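# Carry the crate of paper onto the yellow-taped square

## Task

Bring the crate to the area outlined in yellow tape and leave it there upright, lying entirely within the taped outline with no part over the tape, and with every piece of paper still inside it. The robot must not tip over or finish leaning. The crate has to stay put by itself, not because the robot is still holding it.

## Robot and tools

Robot: TidyBot++, a wheeled base 0.54 m long, 0.50 m wide and 0.38 m tall on four driven casters. On top is one seven-joint arm with a two-finger gripper. The shoulder sits 0.12 m ahead of the base centre and 0.68 m above the floor. There are two cameras: base_camera (pinhole, 644x364) on the front of the base, and wrist_camera (fisheye, 644x476), which looks the way the hand points. A loose object may occasionally get a brief push from outside.

Frames: the base frame has its origin on the floor below the base centre, with x forward, y to the left and z up. hand_pose is reported in this frame as the point between the finger pads. Its z axis runs out along the fingers, and the fingers close along its y axis. The odometry frame is wherever the base frame was when the scene began. base_odometry counts wheel rotation, so wheel slip shows up as travel. Heading is positive to the left, from -3.142 to 3.142. base_tilt is in degrees, positive when the robot leans forward or to the right. All of these can be off by about a degree, and drift builds up over many moves.

execute_actions(actions, cameras): actions is a list holding one action, or empty to just read state and images. An action can contain base, joints, or both, plus optional speeds, and everything in it starts at the same moment. base takes exactly one relative offset from where the base currently is: translate_m (metres, forward positive, -2 to 2), strafe_m (metres, left positive, -2 to 2) or rotate_rad (radians, counter-clockwise seen from above is positive, -6.3 to 6.3). joints gives absolute targets by name. Arm joints are in radians. joint_1_rad can take any angle and turns the whole arm about vertical, positive clockwise from above, which is opposite to rotate_rad. joint_2_rad (shoulder) runs -2.249 to 2.249. joint_3_rad can take any angle. joint_4_rad (elbow) runs -2.579 to 2.579. joint_5_rad can take any angle. joint_6_rad (wrist) runs -2.099 to 2.099. joint_7_rad can take any angle and spins the hand; pointing down, positive is counter-clockwise from above, and at 1.57 the fingers open toward the robot's left and right. Any-angle joints go the short way round, so to turn further, send steps of less than half a turn. gripper_pos runs from 0 (open, about 85 mm gap) to 1 (closed); the gap is roughly 85 x (1 - gripper_pos) mm. speeds can lower top speeds: translate_m and strafe_m from 0.05 to 0.5 m/s, rotate_rad from 0.1 to 1.57 rad/s. The maximums are the defaults. A base move that would take over 8.667 s is refused, and no action can run beyond 15 s. Unknown keys or out-of-range values reject the whole call. cameras lists base_camera, wrist_camera or all; [] returns no images. Any joint or base you leave out of an action may still be pushing toward its earlier target.

Arm geometry: the upper arm is 0.42 m, the forearm 0.31 m and the hand 0.31 m. With joint_1_rad=0, joint_3_rad=3.14 and joint_5_rad=0, the arm stays in the vertical plane along base x. Measured from vertical with forward positive, the upper arm's angle is j2, the forearm's is j2-j4, and the hand's is j2-j4-j6. The hand's forward reach is the sum of length*sin(angle) over the three segments, and its height above the shoulder is the sum of length*cos(angle). At the start the arm is folded with the hand down. A downward-pointing hand can reach about 0.94 m above the floor, and only close to the base. Closed fingertips stick out about 20 mm past the hand point.

wait(seconds): 0 to 10 s with no new commands; returns the same result as an empty action. zoom_image(camera, region=[x0,y0,x1,y1]): shows an enlarged view of the latest full image, at most 504x504 pixels, origin at top left. read_manual(section): returns only licence texts. finished_scene(scene): ends the current scene for good and reports success, so call it only once the crate sits unaided and properly placed. A reply that contains no tool call ends everything.

Results: base_status and joint_status describe how each motion ended. "done" for the base means the wheels turned the commanded amount, even if they slipped or the base was blocked. "off_target" means the motion stopped short and may still be pushing. After contact_stop or time_out, the motion holds where it stopped. "joint command not followed" with a "cause:" line means the arm targets were withheld (for instance because of an arm self-collision) and may be retried. For the gripper, "done" at 1 means nothing was grasped, while "off_target" means something is in the grip. motor_effort is given in % of maximum, with the peak in brackets, and is noisy. The Motor temperatures line is per joint: a MOTOR HOT warning comes at 60 °C, and at 75 °C an OVER-TEMPERATURE FAULT lets the arm sink and shows limit_stop_at_motor_heat. ARM HIT means the arm struck itself or the base hard. A torque fault freezes the arm and gripper for 10 s and skips the rest of the call, while the base carries on; warnings begin at 56.7 N m for joints 1-4 and 29.4 N m for joints 5-7.

Practical cautions: friction leaves joints a little short of target and the hand a centimetre or two off, so trust the cameras. To correct, send the last command plus (desired angle - measured angle). The arm droops under a load; never command a loaded joint to the angle it currently reads. Don't drive the base while the arm is caught on something, especially above 0.8 m, because the robot can tip. Pushing sideways on a raised hand can lift wheels. Avoid dropping, slamming or shoving the crate hard, keep it level so the paper stays in, then release it and back the hand away before ending the scene. The robot holds its last command while you think, so holding a load for long warms the motors.

Each tool is called after "Call:" as name(argument=value, ...) on one line, values as JSON.

## Session

I'll start by looking at the current state and images.

Call:
execute_actions(actions=[])

Scene clock: 0.00 s.
Motor temperatures (°C, as the motors report them): [40 34 32 36 35 40 43]
base_odometry: x=+0.000 y=+0.000 heading=+0.000 (m, m, rad; odometry frame)
base_tilt: forward=+0.1 right=+0.1 (deg)
base_status: not commanded
joint_positions: joint_1_rad=-0.010 joint_2_rad=-0.321 joint_3_rad=+3.131 joint_4_rad=-2.519 joint_5_rad=-0.030 joint_6_rad=-0.884 joint_7_rad=+1.520 gripper_pos=+0.000
joint_status: not commanded
motor_effort: joint_1_rad=+0 joint_2_rad=+0 joint_3_rad=+0 joint_4_rad=+11 joint_5_rad=-1 joint_6_rad=-1 joint_7_rad=-1 (%)
hand_pose: x=+0.2588 y=+0.0111 z=+0.5858 quat_wxyz=(-0.011, +0.999, -0.024, +0.029) (m; base frame)
pictures: base_camera, wrist_camera
Images, in order (width x height): base_camera 644x364, wrist_camera 644x476.

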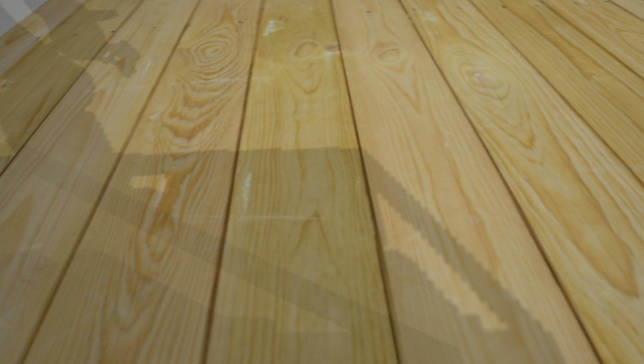

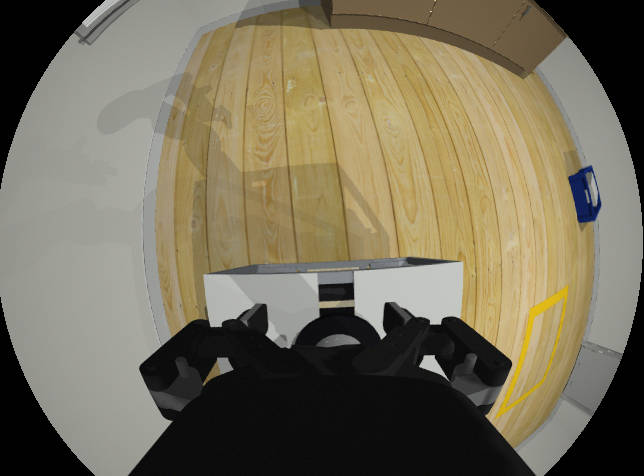

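Call:
zoom_image(camera="wrist_camera", region=[470, 120, 644, 440])

Region (470, 120, 644, 440) of wrist_camera's 644x476 image, scaled by 1.575; it fills the left 274 columns of this view, and the rest is white.

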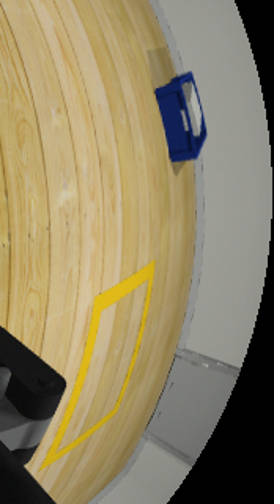

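Call:
execute_actions(actions=[{"base": {"rotate_rad": -1.22}, "joints": {"joint_6_rad": -0.3}}])

Scene clock: 30.40 s.
Motor temperatures (°C, as the motors report them): [40 34 32 36 35 40 43]
base_odometry: x=+0.000 y=+0.000 heading=-1.219 (m, m, rad; odometry frame)
base_tilt: forward=+0.1 right=+0.1 (deg)
base_status: done
joint_positions: joint_1_rad=-0.010 joint_2_rad=-0.321 joint_3_rad=+3.131 joint_4_rad=-2.519 joint_5_rad=-0.030 joint_6_rad=-0.308 joint_7_rad=+1.520 gripper_pos=+0.000
joint_status: all done
motor_effort: joint_1_rad=+0(2) joint_2_rad=-4(5) joint_3_rad=+0(1) joint_4_rad=+16(16) joint_5_rad=-1(1) joint_6_rad=+4(4) joint_7_rad=-1(2) (%)
hand_pose: x=+0.4253 y=+0.0103 z=+0.6460 quat_wxyz=(-0.018, +0.950, -0.026, +0.312) (m; base frame)
pictures: base_camera, wrist_camera
Images, in order (width x height): base_camera 644x364, wrist_camera 644x476.

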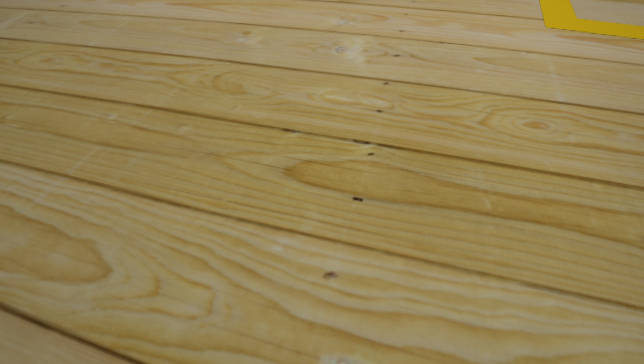

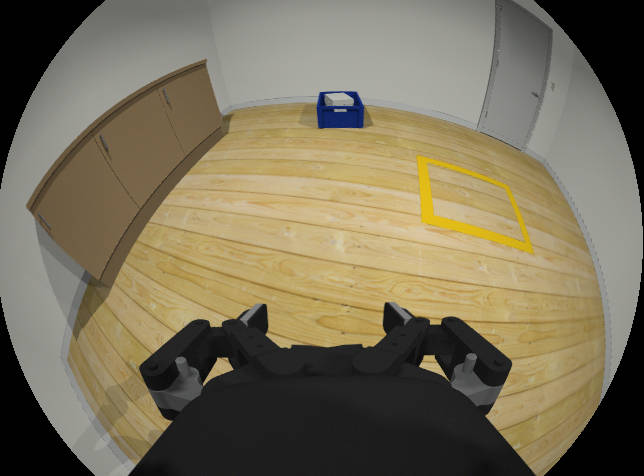

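Call:
zoom_image(camera="wrist_camera", region=[280, 70, 400, 150])

Call:
zoom_image(camera="wrist_camera", region=[400, 130, 560, 270])

Region (280, 70, 400, 150) of wrist_camera's 644x476 image, scaled by 4.200.

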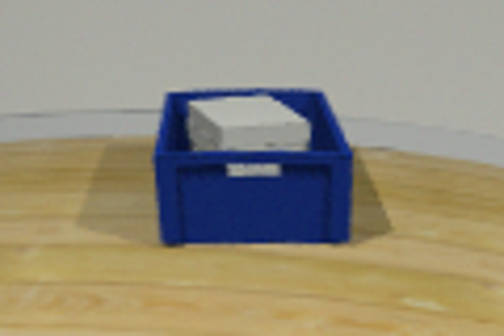

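Region (400, 130, 560, 270) of wrist_camera's 644x476 image, scaled by 3.150; it fills the top 441 rows of this view, and the rest is white.

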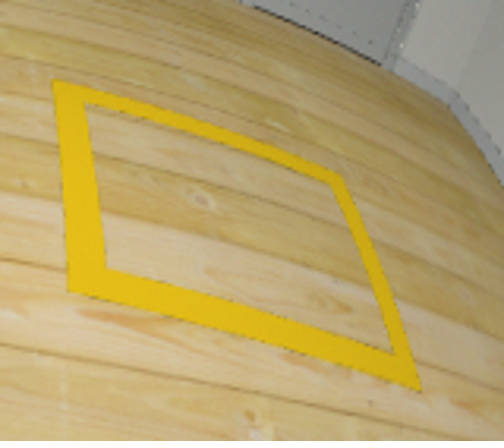

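Call:
execute_actions(actions=[{"base": {"translate_m": 1.4}, "joints": {"joint_1_rad": 0.0, "joint_2_rad": 0.25, "joint_3_rad": 3.14, "joint_4_rad": -1.5, "joint_5_rad": 0.0, "joint_6_rad": -1.1, "joint_7_rad": 1.57}}])

Scene clock: 154.57 s.
Motor temperatures (°C, as the motors report them): [40 34 32 36 35 40 43]
base_odometry: x=+0.480 y=-1.315 heading=-1.220 (m, m, rad; odometry frame)
base_tilt: forward=+0.2 right=+0.1 (deg)
base_status: done
joint_positions: joint_1_rad=-0.010 joint_2_rad=+0.235 joint_3_rad=+3.131 joint_4_rad=-1.520 joint_5_rad=-0.030 joint_6_rad=-1.071 joint_7_rad=+1.544 gripper_pos=+0.000
joint_status: all done
motor_effort: joint_1_rad=+0(1) joint_2_rad=-25(28) joint_3_rad=+0(1) joint_4_rad=+17(18) joint_5_rad=-1(1) joint_6_rad=+2(5) joint_7_rad=-1(1) (%)
hand_pose: x=+0.6222 y=+0.0198 z=+0.7378 quat_wxyz=(-0.019, +0.987, -0.008, +0.157) (m; base frame)
pictures: base_camera, wrist_camera
Images, in order (width x height): base_camera 644x364, wrist_camera 644x476.

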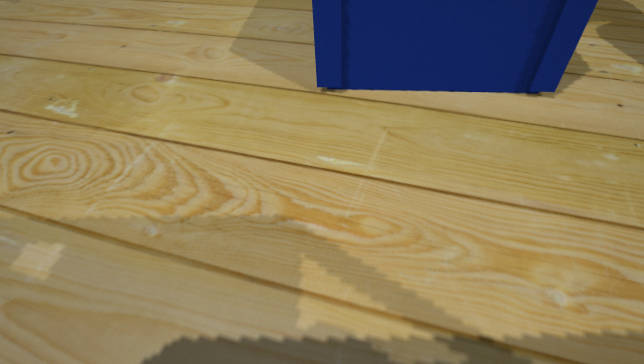

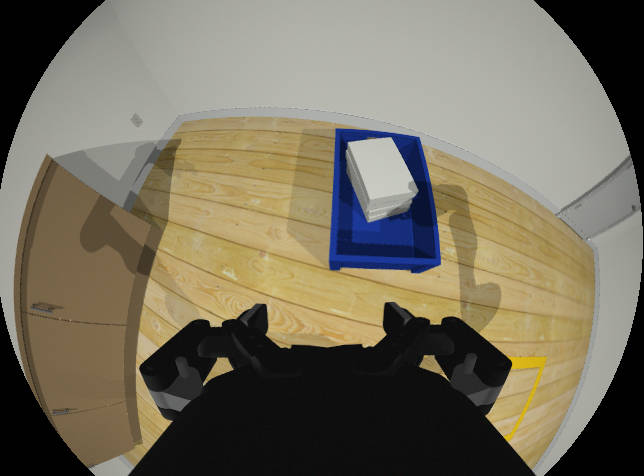

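Call:
zoom_image(camera="wrist_camera", region=[300, 110, 470, 290])

Call:
zoom_image(camera="base_camera", region=[290, 0, 620, 120])

Region (300, 110, 470, 290) of wrist_camera's 644x476 image, scaled by 2.800.

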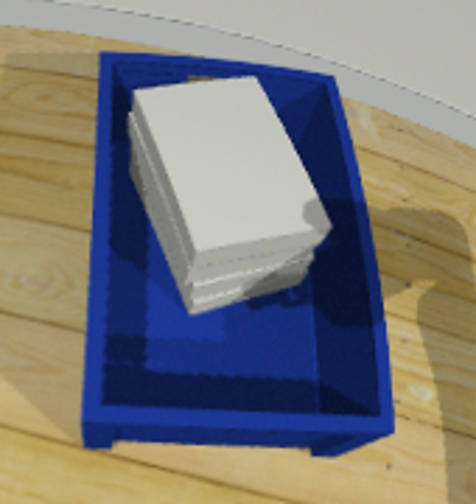

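Region (290, 0, 620, 120) of base_camera's 644x364 image, scaled by 1.527; it fills the top 183 rows of this view, and the rest is white.

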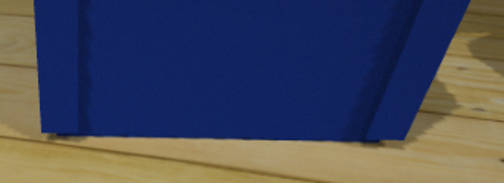

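Call:
execute_actions(actions=[{"base": {"strafe_m": -0.68}, "joints": {"joint_2_rad": 1.0, "joint_4_rad": -1.9, "joint_6_rad": 1.92, "joint_7_rad": 3.14, "gripper_pos": 0.45}}], cameras=["base_camera"])

Scene clock: 277.63 s.
Motor temperatures (°C, as the motors report them): [40 35 32 37 35 40 43]
base_odometry: x=-0.159 y=-1.549 heading=-1.220 (m, m, rad; odometry frame)
base_tilt: forward=+0.2 right=+0.0 (deg)
base_status: done
joint_positions: joint_1_rad=-0.004 joint_2_rad=+0.984 joint_3_rad=+3.133 joint_4_rad=-1.879 joint_5_rad=-0.030 joint_6_rad=+1.899 joint_7_rad=+3.120 gripper_pos=+0.450
joint_status: all done
motor_effort: joint_1_rad=+0(3) joint_2_rad=-39(41) joint_3_rad=-1(2) joint_4_rad=+9(17) joint_5_rad=-1(0) joint_6_rad=+7(9) joint_7_rad=-2(2) (%)
hand_pose: x=+0.8114 y=-0.0018 z=+0.7903 quat_wxyz=(+0.623, +0.339, +0.316, +0.630) (m; base frame)
pictures: base_camera
Images, in order (width x height): base_camera 644x364.

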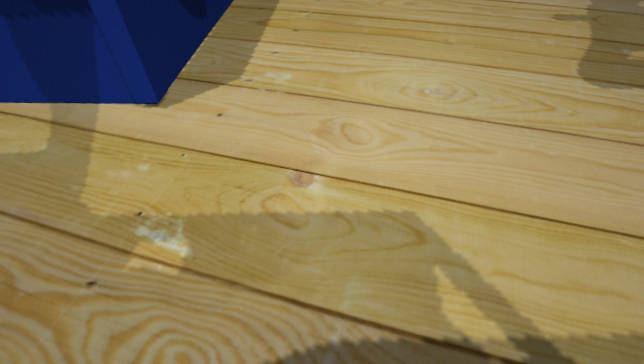

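Call:
execute_actions(actions=[{"base": {"rotate_rad": 0.555}, "joints": {"joint_2_rad": 2.015, "joint_4_rad": -1.495, "joint_5_rad": 0.03, "joint_6_rad": 1.965, "joint_7_rad": 3.16}}])

Scene clock: 286.73 s.
Motor temperatures (°C, as the motors report them): [40 35 32 36 35 40 43]
base_odometry: x=-0.159 y=-1.549 heading=-0.666 (m, m, rad; odometry frame)
base_tilt: forward=+0.2 right=+0.0 (deg)
base_status: done
joint_positions: joint_1_rad=-0.013 joint_2_rad=+1.996 joint_3_rad=+3.135 joint_4_rad=-1.520 joint_5_rad=-0.009 joint_6_rad=+1.935 joint_7_rad=+3.134 gripper_pos=+0.450
joint_status: all done
motor_effort: joint_1_rad=+0(7) joint_2_rad=-32(41) joint_3_rad=-1(3) joint_4_rad=+0(9) joint_5_rad=+0(2) joint_6_rad=+8(8) joint_7_rad=-2(1) (%)
hand_pose: x=+0.6984 y=+0.0074 z=+0.2122 quat_wxyz=(+0.494, +0.505, +0.500, +0.500) (m; base frame)
pictures: base_camera, wrist_camera
Images, in order (width x height): base_camera 644x364, wrist_camera 644x476.

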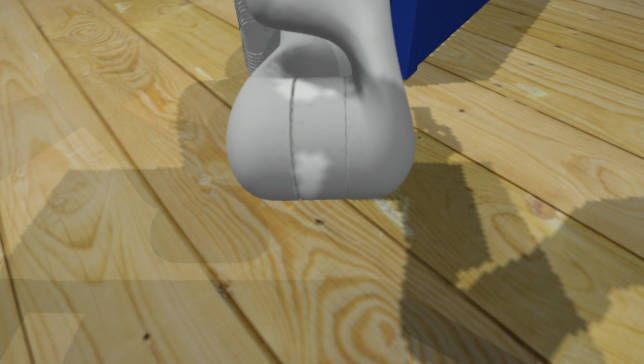

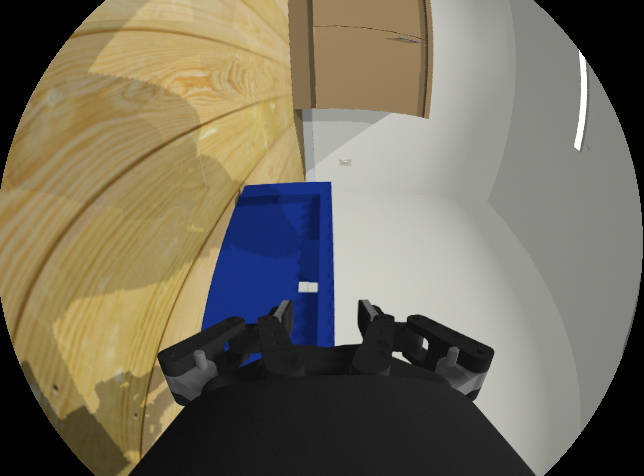

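Call:
zoom_image(camera="wrist_camera", region=[230, 170, 410, 350])

Region (230, 170, 410, 350) of wrist_camera's 644x476 image, scaled by 2.800.

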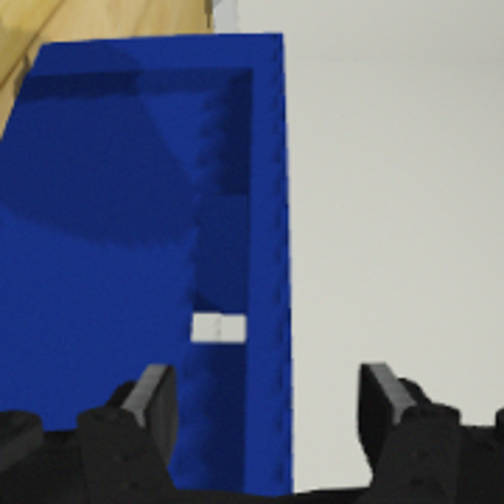

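Call:
execute_actions(actions=[{"base": {"translate_m": 0.12}, "joints": {"joint_1_rad": -0.06, "gripper_pos": 0.56}, "speeds": {"translate_m": 0.2}}], cameras=["wrist_camera"])

Call:
zoom_image(camera="wrist_camera", region=[230, 170, 410, 350])

Scene clock: 314.87 s.
Motor temperatures (°C, as the motors report them): [40 35 32 36 35 40 43]
base_odometry: x=-0.064 y=-1.623 heading=-0.665 (m, m, rad; odometry frame)
base_tilt: forward=+0.1 right=+0.1 (deg)
base_status: done
joint_positions: joint_1_rad=-0.048 joint_2_rad=+2.001 joint_3_rad=+3.135 joint_4_rad=-1.514 joint_5_rad=-0.007 joint_6_rad=+1.936 joint_7_rad=+3.134 gripper_pos=+0.560
joint_status: all done
motor_effort: joint_1_rad=+0(1) joint_2_rad=-32(33) joint_3_rad=-1(2) joint_4_rad=+0(1) joint_5_rad=-1(0) joint_6_rad=+8(7) joint_7_rad=-2(2) (%)
hand_pose: x=+0.6975 y=+0.0285 z=+0.2113 quat_wxyz=(+0.485, +0.495, +0.509, +0.510) (m; base frame)
pictures: wrist_camera
Images, in order (width x height): wrist_camera 644x476.

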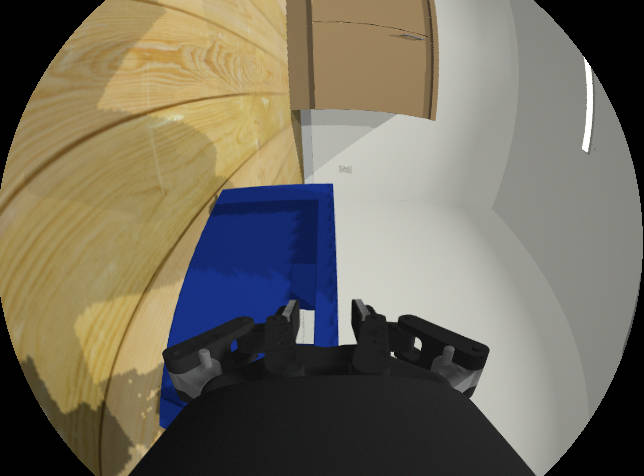

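Region (230, 170, 410, 350) of wrist_camera's 644x476 image, scaled by 2.800.

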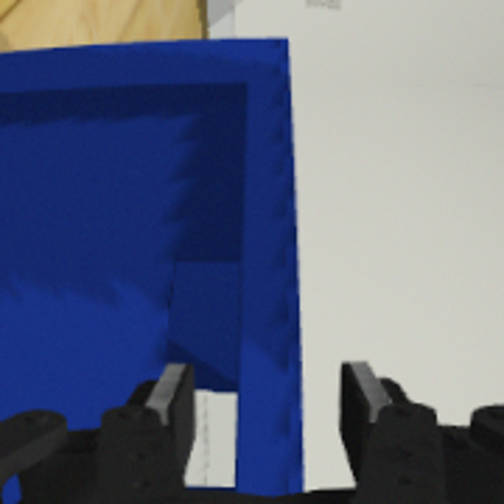

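Call:
execute_actions(actions=[{"base": {"translate_m": 0.087}, "speeds": {"translate_m": 0.1}}], cameras=["wrist_camera"])

Call:
zoom_image(camera="wrist_camera", region=[230, 200, 410, 380])

Scene clock: 333.93 s.
Motor temperatures (°C, as the motors report them): [40 35 32 36 35 40 43]
base_odometry: x=+0.005 y=-1.677 heading=-0.664 (m, m, rad; odometry frame)
base_tilt: forward=+0.2 right=+0.1 (deg)
base_status: done
joint_positions: joint_1_rad=-0.048 joint_2_rad=+2.003 joint_3_rad=+3.135 joint_4_rad=-1.513 joint_5_rad=-0.006 joint_6_rad=+1.936 joint_7_rad=+3.134 gripper_pos=+0.560
joint_status: not commanded
motor_effort: joint_1_rad=+0(2) joint_2_rad=-31(34) joint_3_rad=-1(2) joint_4_rad=+0(1) joint_5_rad=-1(0) joint_6_rad=+8(8) joint_7_rad=-1(2) (%)
hand_pose: x=+0.6968 y=+0.0288 z=+0.2104 quat_wxyz=(+0.485, +0.495, +0.509, +0.511) (m; base frame)
pictures: wrist_camera
Images, in order (width x height): wrist_camera 644x476.

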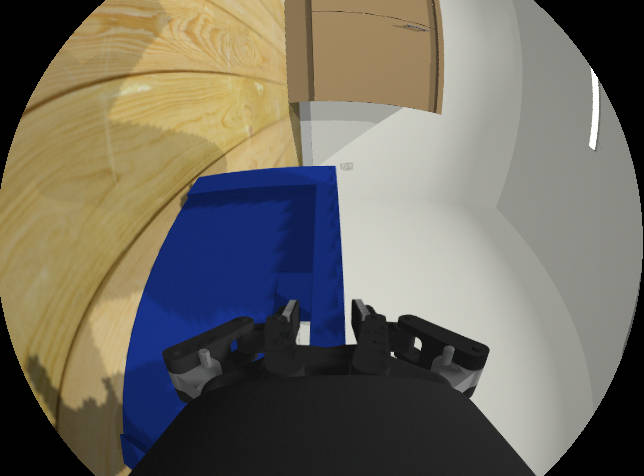

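Region (230, 200, 410, 380) of wrist_camera's 644x476 image, scaled by 2.800.

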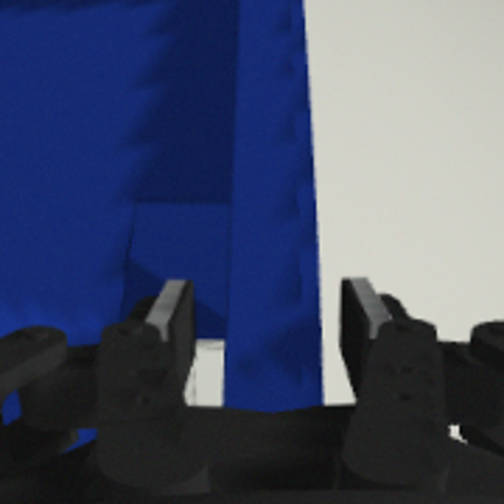

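Call:
execute_actions(actions=[{"base": {"translate_m": 0.012}, "speeds": {"translate_m": 0.1}}], cameras=[])

Call:
execute_actions(actions=[{"joints": {"gripper_pos": 1.0}}])

Scene clock: 342.23 s.
Motor temperatures (°C, as the motors report them): [40 35 32 36 35 40 43]
base_odometry: x=+0.014 y=-1.684 heading=-0.663 (m, m, rad; odometry frame)
base_tilt: forward=+0.2 right=+0.0 (deg)
base_status: done
joint_positions: joint_1_rad=-0.048 joint_2_rad=+2.004 joint_3_rad=+3.135 joint_4_rad=-1.510 joint_5_rad=-0.006 joint_6_rad=+1.936 joint_7_rad=+3.134 gripper_pos=+0.560
joint_status: not commanded
motor_effort: joint_1_rad=+0(2) joint_2_rad=-32(34) joint_3_rad=-1(2) joint_4_rad=+0(1) joint_5_rad=+0(0) joint_6_rad=+8(8) joint_7_rad=-2(1) (%)
hand_pose: x=+0.6971 y=+0.0290 z=+0.2103 quat_wxyz=(+0.485, +0.495, +0.509, +0.511) (m; base frame)
pictures: none
No camera images: the call's "cameras" was empty. Leave "cameras" out to get every camera's image.

Scene clock: 343.03 s.
Motor temperatures (°C, as the motors report them): [40 35 32 36 35 40 43]
base_odometry: x=+0.014 y=-1.684 heading=-0.663 (m, m, rad; odometry frame)
base_tilt: forward=+0.2 right=+0.0 (deg)
base_status: not commanded
joint_positions: joint_1_rad=-0.048 joint_2_rad=+2.004 joint_3_rad=+3.135 joint_4_rad=-1.510 joint_5_rad=-0.006 joint_6_rad=+1.942 joint_7_rad=+3.134 gripper_pos=+0.755
joint_status: gripper_pos off_target (ended at +0.755, target +1.000)
motor_effort: joint_1_rad=+0(0) joint_2_rad=-33(34) joint_3_rad=+0(1) joint_4_rad=+2(3) joint_5_rad=-1(1) joint_6_rad=+11(12) joint_7_rad=-1(1) (%)
hand_pose: x=+0.6969 y=+0.0290 z=+0.2119 quat_wxyz=(+0.486, +0.493, +0.507, +0.512) (m; base frame)
pictures: base_camera, wrist_camera
Images, in order (width x height): base_camera 644x364, wrist_camera 644x476.

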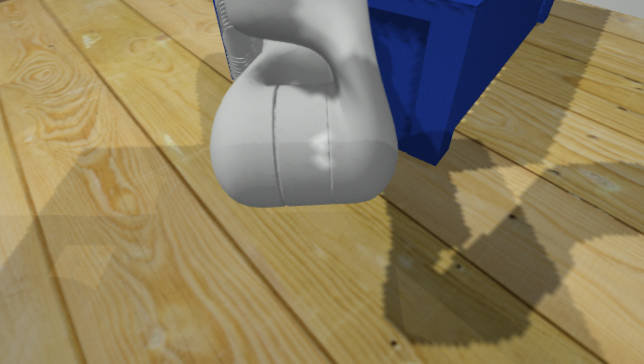

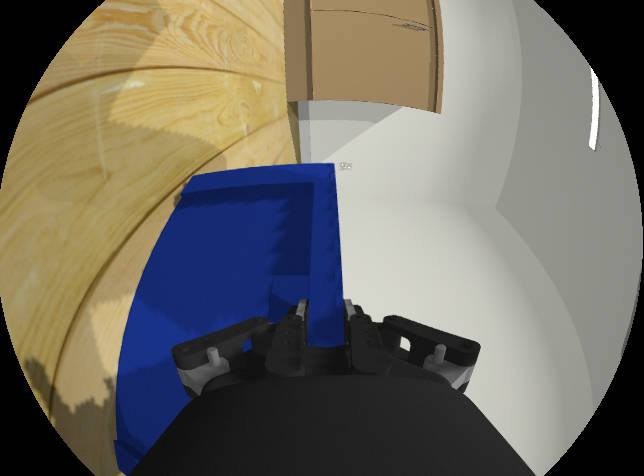

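Call:
execute_actions(actions=[{"base": {"translate_m": -0.35}, "speeds": {"translate_m": 0.15}}])

Scene clock: 353.70 s.
Motor temperatures (°C, as the motors report them): [40 35 32 36 35 41 43]
base_odometry: x=-0.262 y=-1.469 heading=-0.662 (m, m, rad; odometry frame)
base_tilt: forward=+0.2 right=+0.1 (deg)
base_status: done
joint_positions: joint_1_rad=-0.030 joint_2_rad=+1.986 joint_3_rad=+3.137 joint_4_rad=-1.466 joint_5_rad=-0.006 joint_6_rad=+1.878 joint_7_rad=+3.134 gripper_pos=+0.760
joint_status: not commanded
motor_effort: joint_1_rad=-5(10) joint_2_rad=-28(32) joint_3_rad=-2(3) joint_4_rad=-5(9) joint_5_rad=+1(4) joint_6_rad=+19(26) joint_7_rad=+1(2) (%)
hand_pose: x=+0.7192 y=+0.0182 z=+0.2120 quat_wxyz=(+0.491, +0.498, +0.504, +0.507) (m; base frame)
pictures: base_camera, wrist_camera
Images, in order (width x height): base_camera 644x364, wrist_camera 644x476.

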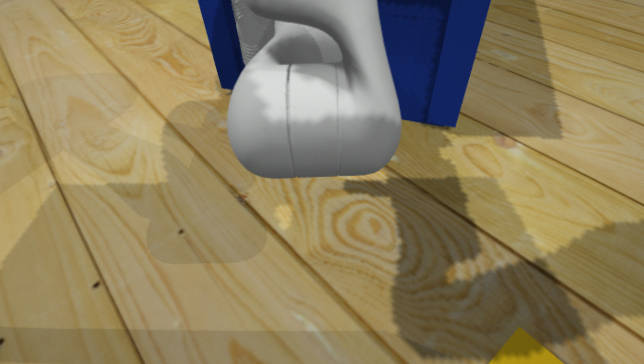

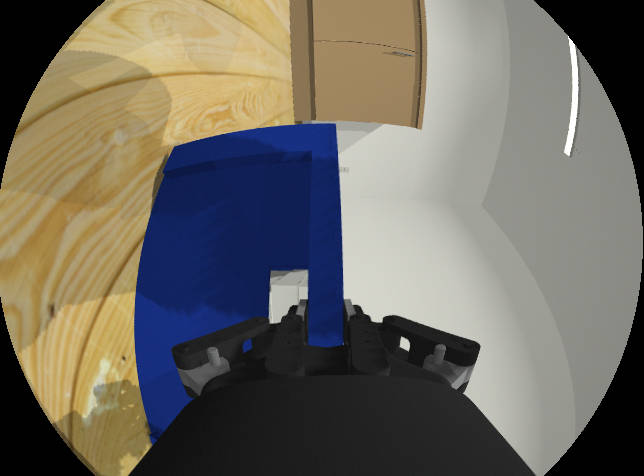

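Call:
execute_actions(actions=[{"base": {"translate_m": -1.0}, "speeds": {"translate_m": 0.3}}])

Scene clock: 378.93 s.
Motor temperatures (°C, as the motors report them): [40 36 32 36 35 41 43]
base_odometry: x=-1.051 y=-0.855 heading=-0.661 (m, m, rad; odometry frame)
base_tilt: forward=+0.2 right=+0.1 (deg)
base_status: done
joint_positions: joint_1_rad=-0.032 joint_2_rad=+1.977 joint_3_rad=+3.137 joint_4_rad=-1.446 joint_5_rad=-0.002 joint_6_rad=+1.848 joint_7_rad=+3.134 gripper_pos=+0.762
joint_status: not commanded
motor_effort: joint_1_rad=-1(11) joint_2_rad=-26(31) joint_3_rad=-1(4) joint_4_rad=-6(11) joint_5_rad=-2(5) joint_6_rad=+21(29) joint_7_rad=+0(1) (%)
hand_pose: x=+0.7290 y=+0.0213 z=+0.2120 quat_wxyz=(+0.489, +0.497, +0.506, +0.509) (m; base frame)
pictures: base_camera, wrist_camera
Images, in order (width x height): base_camera 644x364, wrist_camera 644x476.

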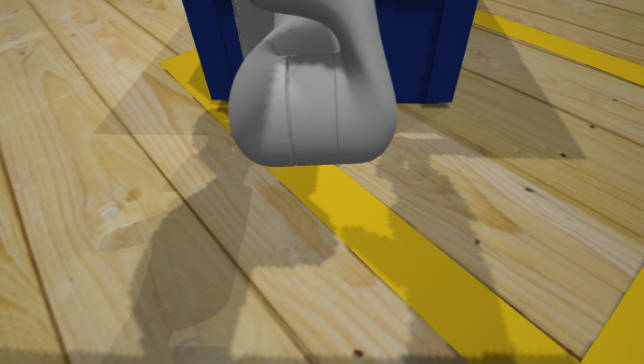

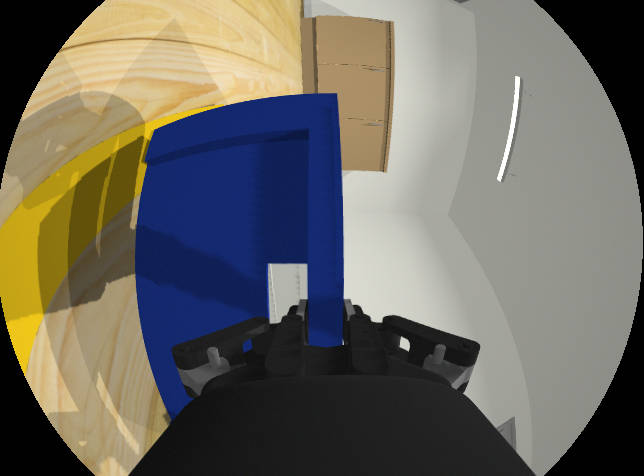

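Call:
zoom_image(camera="base_camera", region=[404, 184, 644, 364])

Call:
zoom_image(camera="base_camera", region=[404, 0, 644, 130])

Call:
zoom_image(camera="base_camera", region=[140, 30, 260, 130])

Region (404, 184, 644, 364) of base_camera's 644x364 image, scaled by 2.100; it fills the top 378 rows of this view, and the rest is white.

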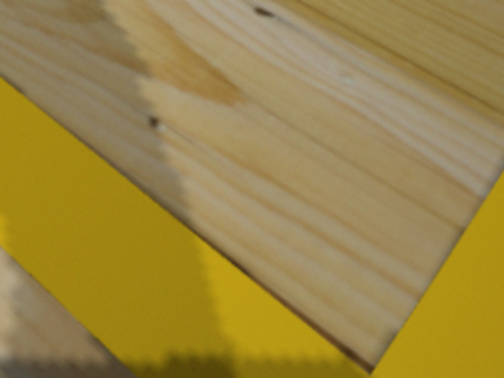

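Region (404, 0, 644, 130) of base_camera's 644x364 image, scaled by 2.100; it fills the top 273 rows of this view, and the rest is white.

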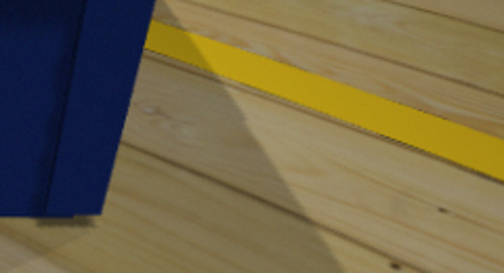

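Region (140, 30, 260, 130) of base_camera's 644x364 image, scaled by 4.200.

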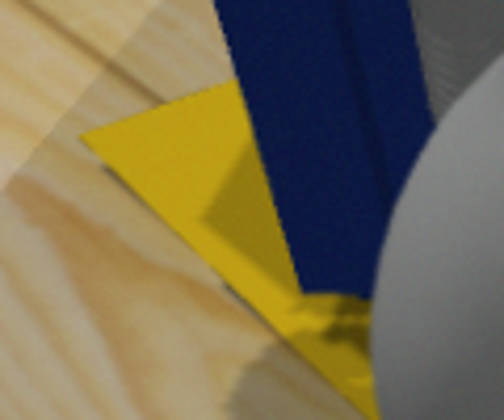

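Call:
execute_actions(actions=[{"base": {"translate_m": -0.17}, "speeds": {"translate_m": 0.25}}], cameras=[])

Call:
execute_actions(actions=[{"base": {"strafe_m": -0.42}, "speeds": {"strafe_m": 0.2}}])

Scene clock: 433.03 s.
Motor temperatures (°C, as the motors report them): [40 36 32 36 35 42 43]
base_odometry: x=-1.185 y=-0.751 heading=-0.660 (m, m, rad; odometry frame)
base_tilt: forward=+0.2 right=+0.1 (deg)
base_status: done
joint_positions: joint_1_rad=-0.035 joint_2_rad=+1.974 joint_3_rad=+3.137 joint_4_rad=-1.439 joint_5_rad=+0.000 joint_6_rad=+1.837 joint_7_rad=+3.134 gripper_pos=+0.763
joint_status: not commanded
motor_effort: joint_1_rad=+0(8) joint_2_rad=-28(29) joint_3_rad=-1(3) joint_4_rad=-6(12) joint_5_rad=-2(4) joint_6_rad=+22(31) joint_7_rad=+0(1) (%)
hand_pose: x=+0.7323 y=+0.0239 z=+0.2121 quat_wxyz=(+0.487, +0.496, +0.507, +0.510) (m; base frame)
pictures: none
No camera images: the call's "cameras" was empty. Leave "cameras" out to get every camera's image.

Scene clock: 435.90 s.
Motor temperatures (°C, as the motors report them): [40 36 32 36 35 42 43]
base_odometry: x=-1.442 y=-1.083 heading=-0.660 (m, m, rad; odometry frame)
base_tilt: forward=+0.2 right=+0.1 (deg)
base_status: done
joint_positions: joint_1_rad=-0.170 joint_2_rad=+1.988 joint_3_rad=+3.130 joint_4_rad=-1.467 joint_5_rad=+0.110 joint_6_rad=+1.880 joint_7_rad=+3.145 gripper_pos=+0.763
joint_status: not commanded
motor_effort: joint_1_rad=+20(25) joint_2_rad=-30(33) joint_3_rad=+3(4) joint_4_rad=-1(7) joint_5_rad=-15(18) joint_6_rad=+15(23) joint_7_rad=-3(3) (%)
hand_pose: x=+0.7018 y=+0.1371 z=+0.2121 quat_wxyz=(+0.416, +0.440, +0.554, +0.571) (m; base frame)
pictures: base_camera, wrist_camera
Images, in order (width x height): base_camera 644x364, wrist_camera 644x476.

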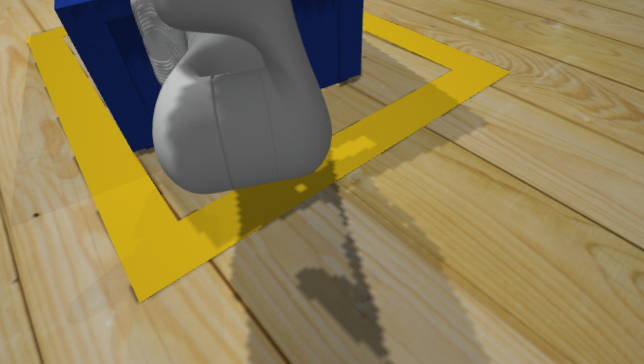

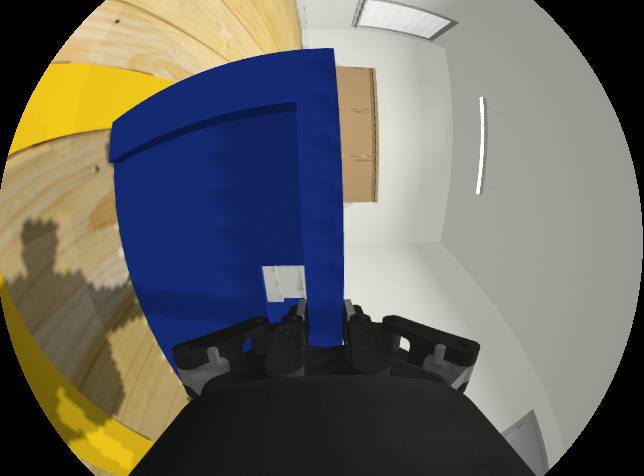

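Call:
zoom_image(camera="base_camera", region=[10, 0, 250, 310])

Call:
zoom_image(camera="base_camera", region=[300, 0, 530, 160])

Region (10, 0, 250, 310) of base_camera's 644x364 image, scaled by 1.626; it fills the left 390 columns of this view, and the rest is white.

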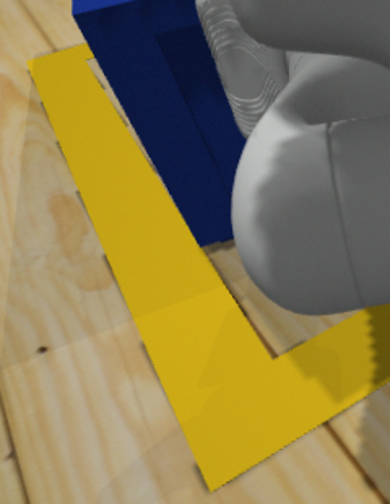

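Region (300, 0, 530, 160) of base_camera's 644x364 image, scaled by 2.191; it fills the top 351 rows of this view, and the rest is white.

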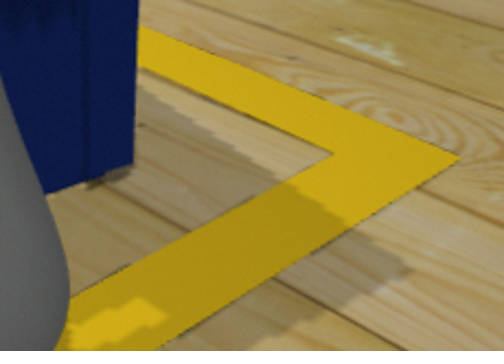

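Call:
execute_actions(actions=[{"base": {"strafe_m": -0.125}, "speeds": {"strafe_m": 0.15}}])

Scene clock: 455.63 s.
Motor temperatures (°C, as the motors report them): [40 36 32 36 35 42 43]
base_odometry: x=-1.519 y=-1.181 heading=-0.660 (m, m, rad; odometry frame)
base_tilt: forward=+0.2 right=+0.1 (deg)
base_status: done
joint_positions: joint_1_rad=-0.193 joint_2_rad=+1.987 joint_3_rad=+3.122 joint_4_rad=-1.465 joint_5_rad=+0.123 joint_6_rad=+1.876 joint_7_rad=+3.150 gripper_pos=+0.763
joint_status: not commanded
motor_effort: joint_1_rad=+25(28) joint_2_rad=-29(33) joint_3_rad=+3(5) joint_4_rad=-2(7) joint_5_rad=-18(20) joint_6_rad=+16(25) joint_7_rad=-4(4) (%)
hand_pose: x=+0.6981 y=+0.1554 z=+0.2121 quat_wxyz=(+0.405, +0.433, +0.560, +0.579) (m; base frame)
pictures: base_camera, wrist_camera
Images, in order (width x height): base_camera 644x364, wrist_camera 644x476.

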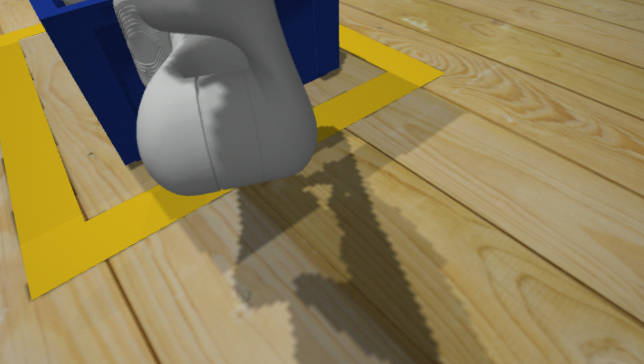

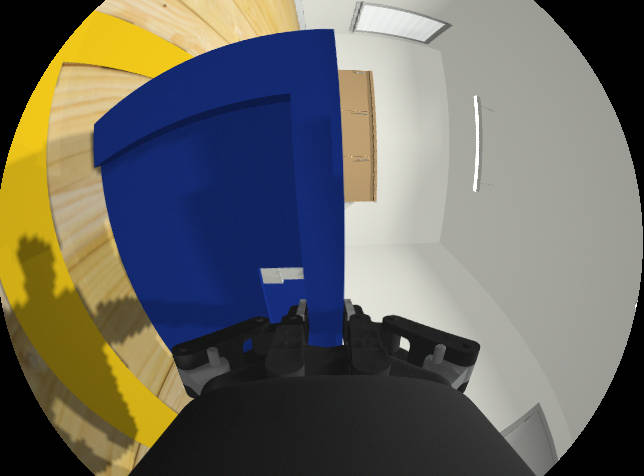

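Call:
zoom_image(camera="base_camera", region=[0, 100, 200, 310])

Call:
zoom_image(camera="base_camera", region=[290, 0, 470, 140])

Region (0, 100, 200, 310) of base_camera's 644x364 image, scaled by 2.400; it fills the left 480 columns of this view, and the rest is white.

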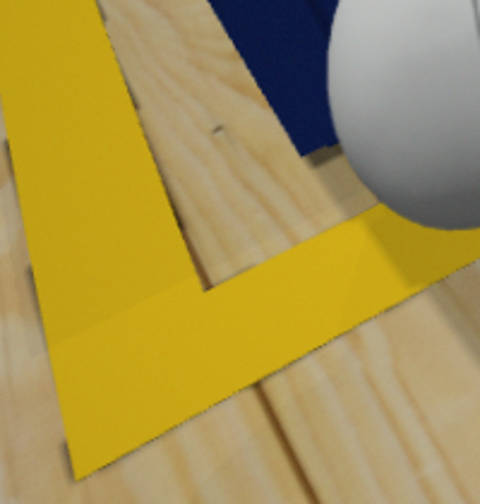

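Region (290, 0, 470, 140) of base_camera's 644x364 image, scaled by 2.800.

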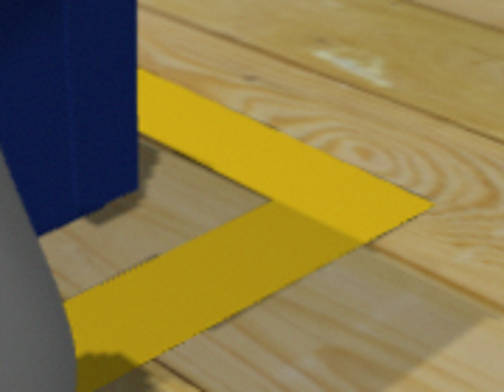

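Call:
execute_actions(actions=[{"joints": {"joint_1_rad": -0.185, "joint_2_rad": 1.987, "joint_3_rad": 3.125, "joint_4_rad": -1.465, "joint_5_rad": 0.115, "joint_6_rad": 1.876, "joint_7_rad": 3.15}}], cameras=[])

Call:
execute_actions(actions=[{"joints": {"gripper_pos": 0.56}}], cameras=["wrist_camera"])

Scene clock: 473.90 s.
Motor temperatures (°C, as the motors report them): [40 36 32 36 35 42 43]
base_odometry: x=-1.519 y=-1.181 heading=-0.660 (m, m, rad; odometry frame)
base_tilt: forward=+0.1 right=+0.0 (deg)
base_status: not commanded
joint_positions: joint_1_rad=-0.195 joint_2_rad=+1.987 joint_3_rad=+3.122 joint_4_rad=-1.465 joint_5_rad=+0.123 joint_6_rad=+1.875 joint_7_rad=+3.150 gripper_pos=+0.763
joint_status: all done
motor_effort: joint_1_rad=+6(26) joint_2_rad=-29(30) joint_3_rad=-2(3) joint_4_rad=-1(3) joint_5_rad=-4(17) joint_6_rad=+12(17) joint_7_rad=-4(4) (%)
hand_pose: x=+0.6978 y=+0.1567 z=+0.2119 quat_wxyz=(+0.404, +0.432, +0.561, +0.579) (m; base frame)
pictures: none
No camera images: the call's "cameras" was empty. Leave "cameras" out to get every camera's image.

Scene clock: 474.70 s.
Motor temperatures (°C, as the motors report them): [40 36 32 36 35 42 43]
base_odometry: x=-1.519 y=-1.181 heading=-0.660 (m, m, rad; odometry frame)
base_tilt: forward=+0.2 right=+0.0 (deg)
base_status: not commanded
joint_positions: joint_1_rad=-0.188 joint_2_rad=+1.987 joint_3_rad=+3.122 joint_4_rad=-1.465 joint_5_rad=+0.123 joint_6_rad=+1.872 joint_7_rad=+3.150 gripper_pos=+0.560
joint_status: all done
motor_effort: joint_1_rad=+0(7) joint_2_rad=-34(34) joint_3_rad=-2(3) joint_4_rad=+1(3) joint_5_rad=+0(5) joint_6_rad=+7(15) joint_7_rad=-2(4) (%)
hand_pose: x=+0.6992 y=+0.1525 z=+0.2112 quat_wxyz=(+0.406, +0.435, +0.560, +0.577) (m; base frame)
pictures: wrist_camera
Images, in order (width x height): wrist_camera 644x476.

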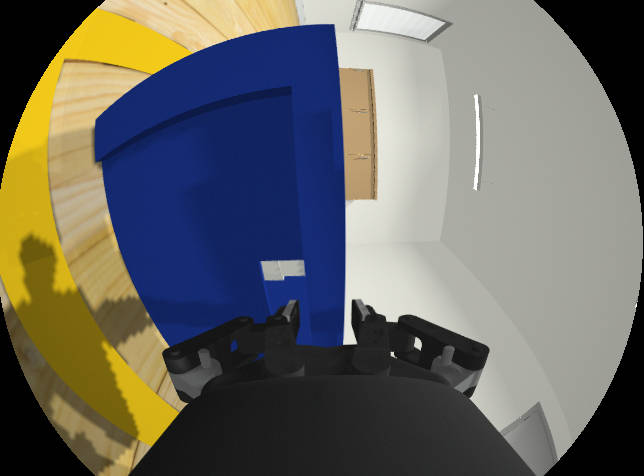

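Call:
execute_actions(actions=[{"base": {"translate_m": -0.11}}], cameras=[])

Call:
execute_actions(actions=[{"joints": {"joint_2_rad": 1.15, "joint_4_rad": -2.2, "joint_6_rad": 1.2}}])

Scene clock: 489.70 s.
Motor temperatures (°C, as the motors report them): [40 36 32 36 35 42 43]
base_odometry: x=-1.606 y=-1.114 heading=-0.660 (m, m, rad; odometry frame)
base_tilt: forward=+0.1 right=+0.1 (deg)
base_status: done
joint_positions: joint_1_rad=-0.188 joint_2_rad=+1.988 joint_3_rad=+3.122 joint_4_rad=-1.465 joint_5_rad=+0.123 joint_6_rad=+1.872 joint_7_rad=+3.150 gripper_pos=+0.560
joint_status: not commanded
motor_effort: joint_1_rad=+1(2) joint_2_rad=-33(36) joint_3_rad=-2(3) joint_4_rad=+1(2) joint_5_rad=+0(0) joint_6_rad=+9(8) joint_7_rad=-1(1) (%)
hand_pose: x=+0.6986 y=+0.1524 z=+0.2104 quat_wxyz=(+0.406, +0.435, +0.560, +0.577) (m; base frame)
pictures: none
No camera images: the call's "cameras" was empty. Leave "cameras" out to get every camera's image.

Scene clock: 491.80 s.
Motor temperatures (°C, as the motors report them): [40 36 32 36 35 42 43]
base_odometry: x=-1.606 y=-1.114 heading=-0.660 (m, m, rad; odometry frame)
base_tilt: forward=+0.1 right=+0.0 (deg)
base_status: not commanded
joint_positions: joint_1_rad=-0.188 joint_2_rad=+1.171 joint_3_rad=+3.122 joint_4_rad=-2.179 joint_5_rad=+0.123 joint_6_rad=+1.229 joint_7_rad=+3.150 gripper_pos=+0.560
joint_status: all done
motor_effort: joint_1_rad=+0(0) joint_2_rad=-34(38) joint_3_rad=-2(2) joint_4_rad=+2(2) joint_5_rad=+0(0) joint_6_rad=+6(8) joint_7_rad=-1(2) (%)
hand_pose: x=+0.6853 y=+0.1558 z=+0.3768 quat_wxyz=(+0.274, +0.517, +0.701, +0.407) (m; base frame)
pictures: base_camera, wrist_camera
Images, in order (width x height): base_camera 644x364, wrist_camera 644x476.

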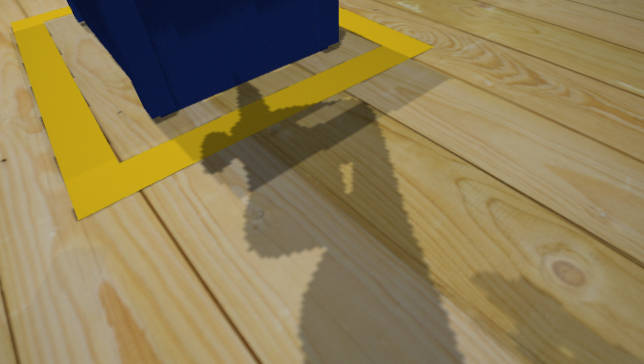

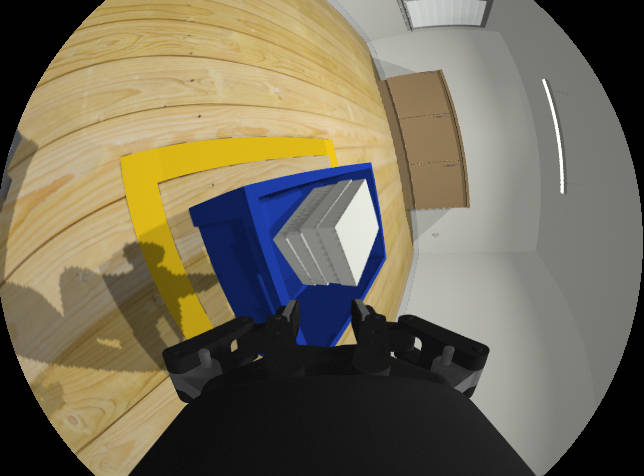

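Call:
zoom_image(camera="base_camera", region=[0, 0, 200, 130])

Region (0, 0, 200, 130) of base_camera's 644x364 image, scaled by 2.520; it fills the top 328 rows of this view, and the rest is white.

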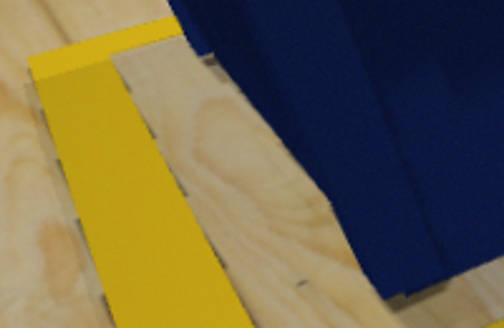

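Call:
finished_scene(scene=1)

The scene is finished: the task was done.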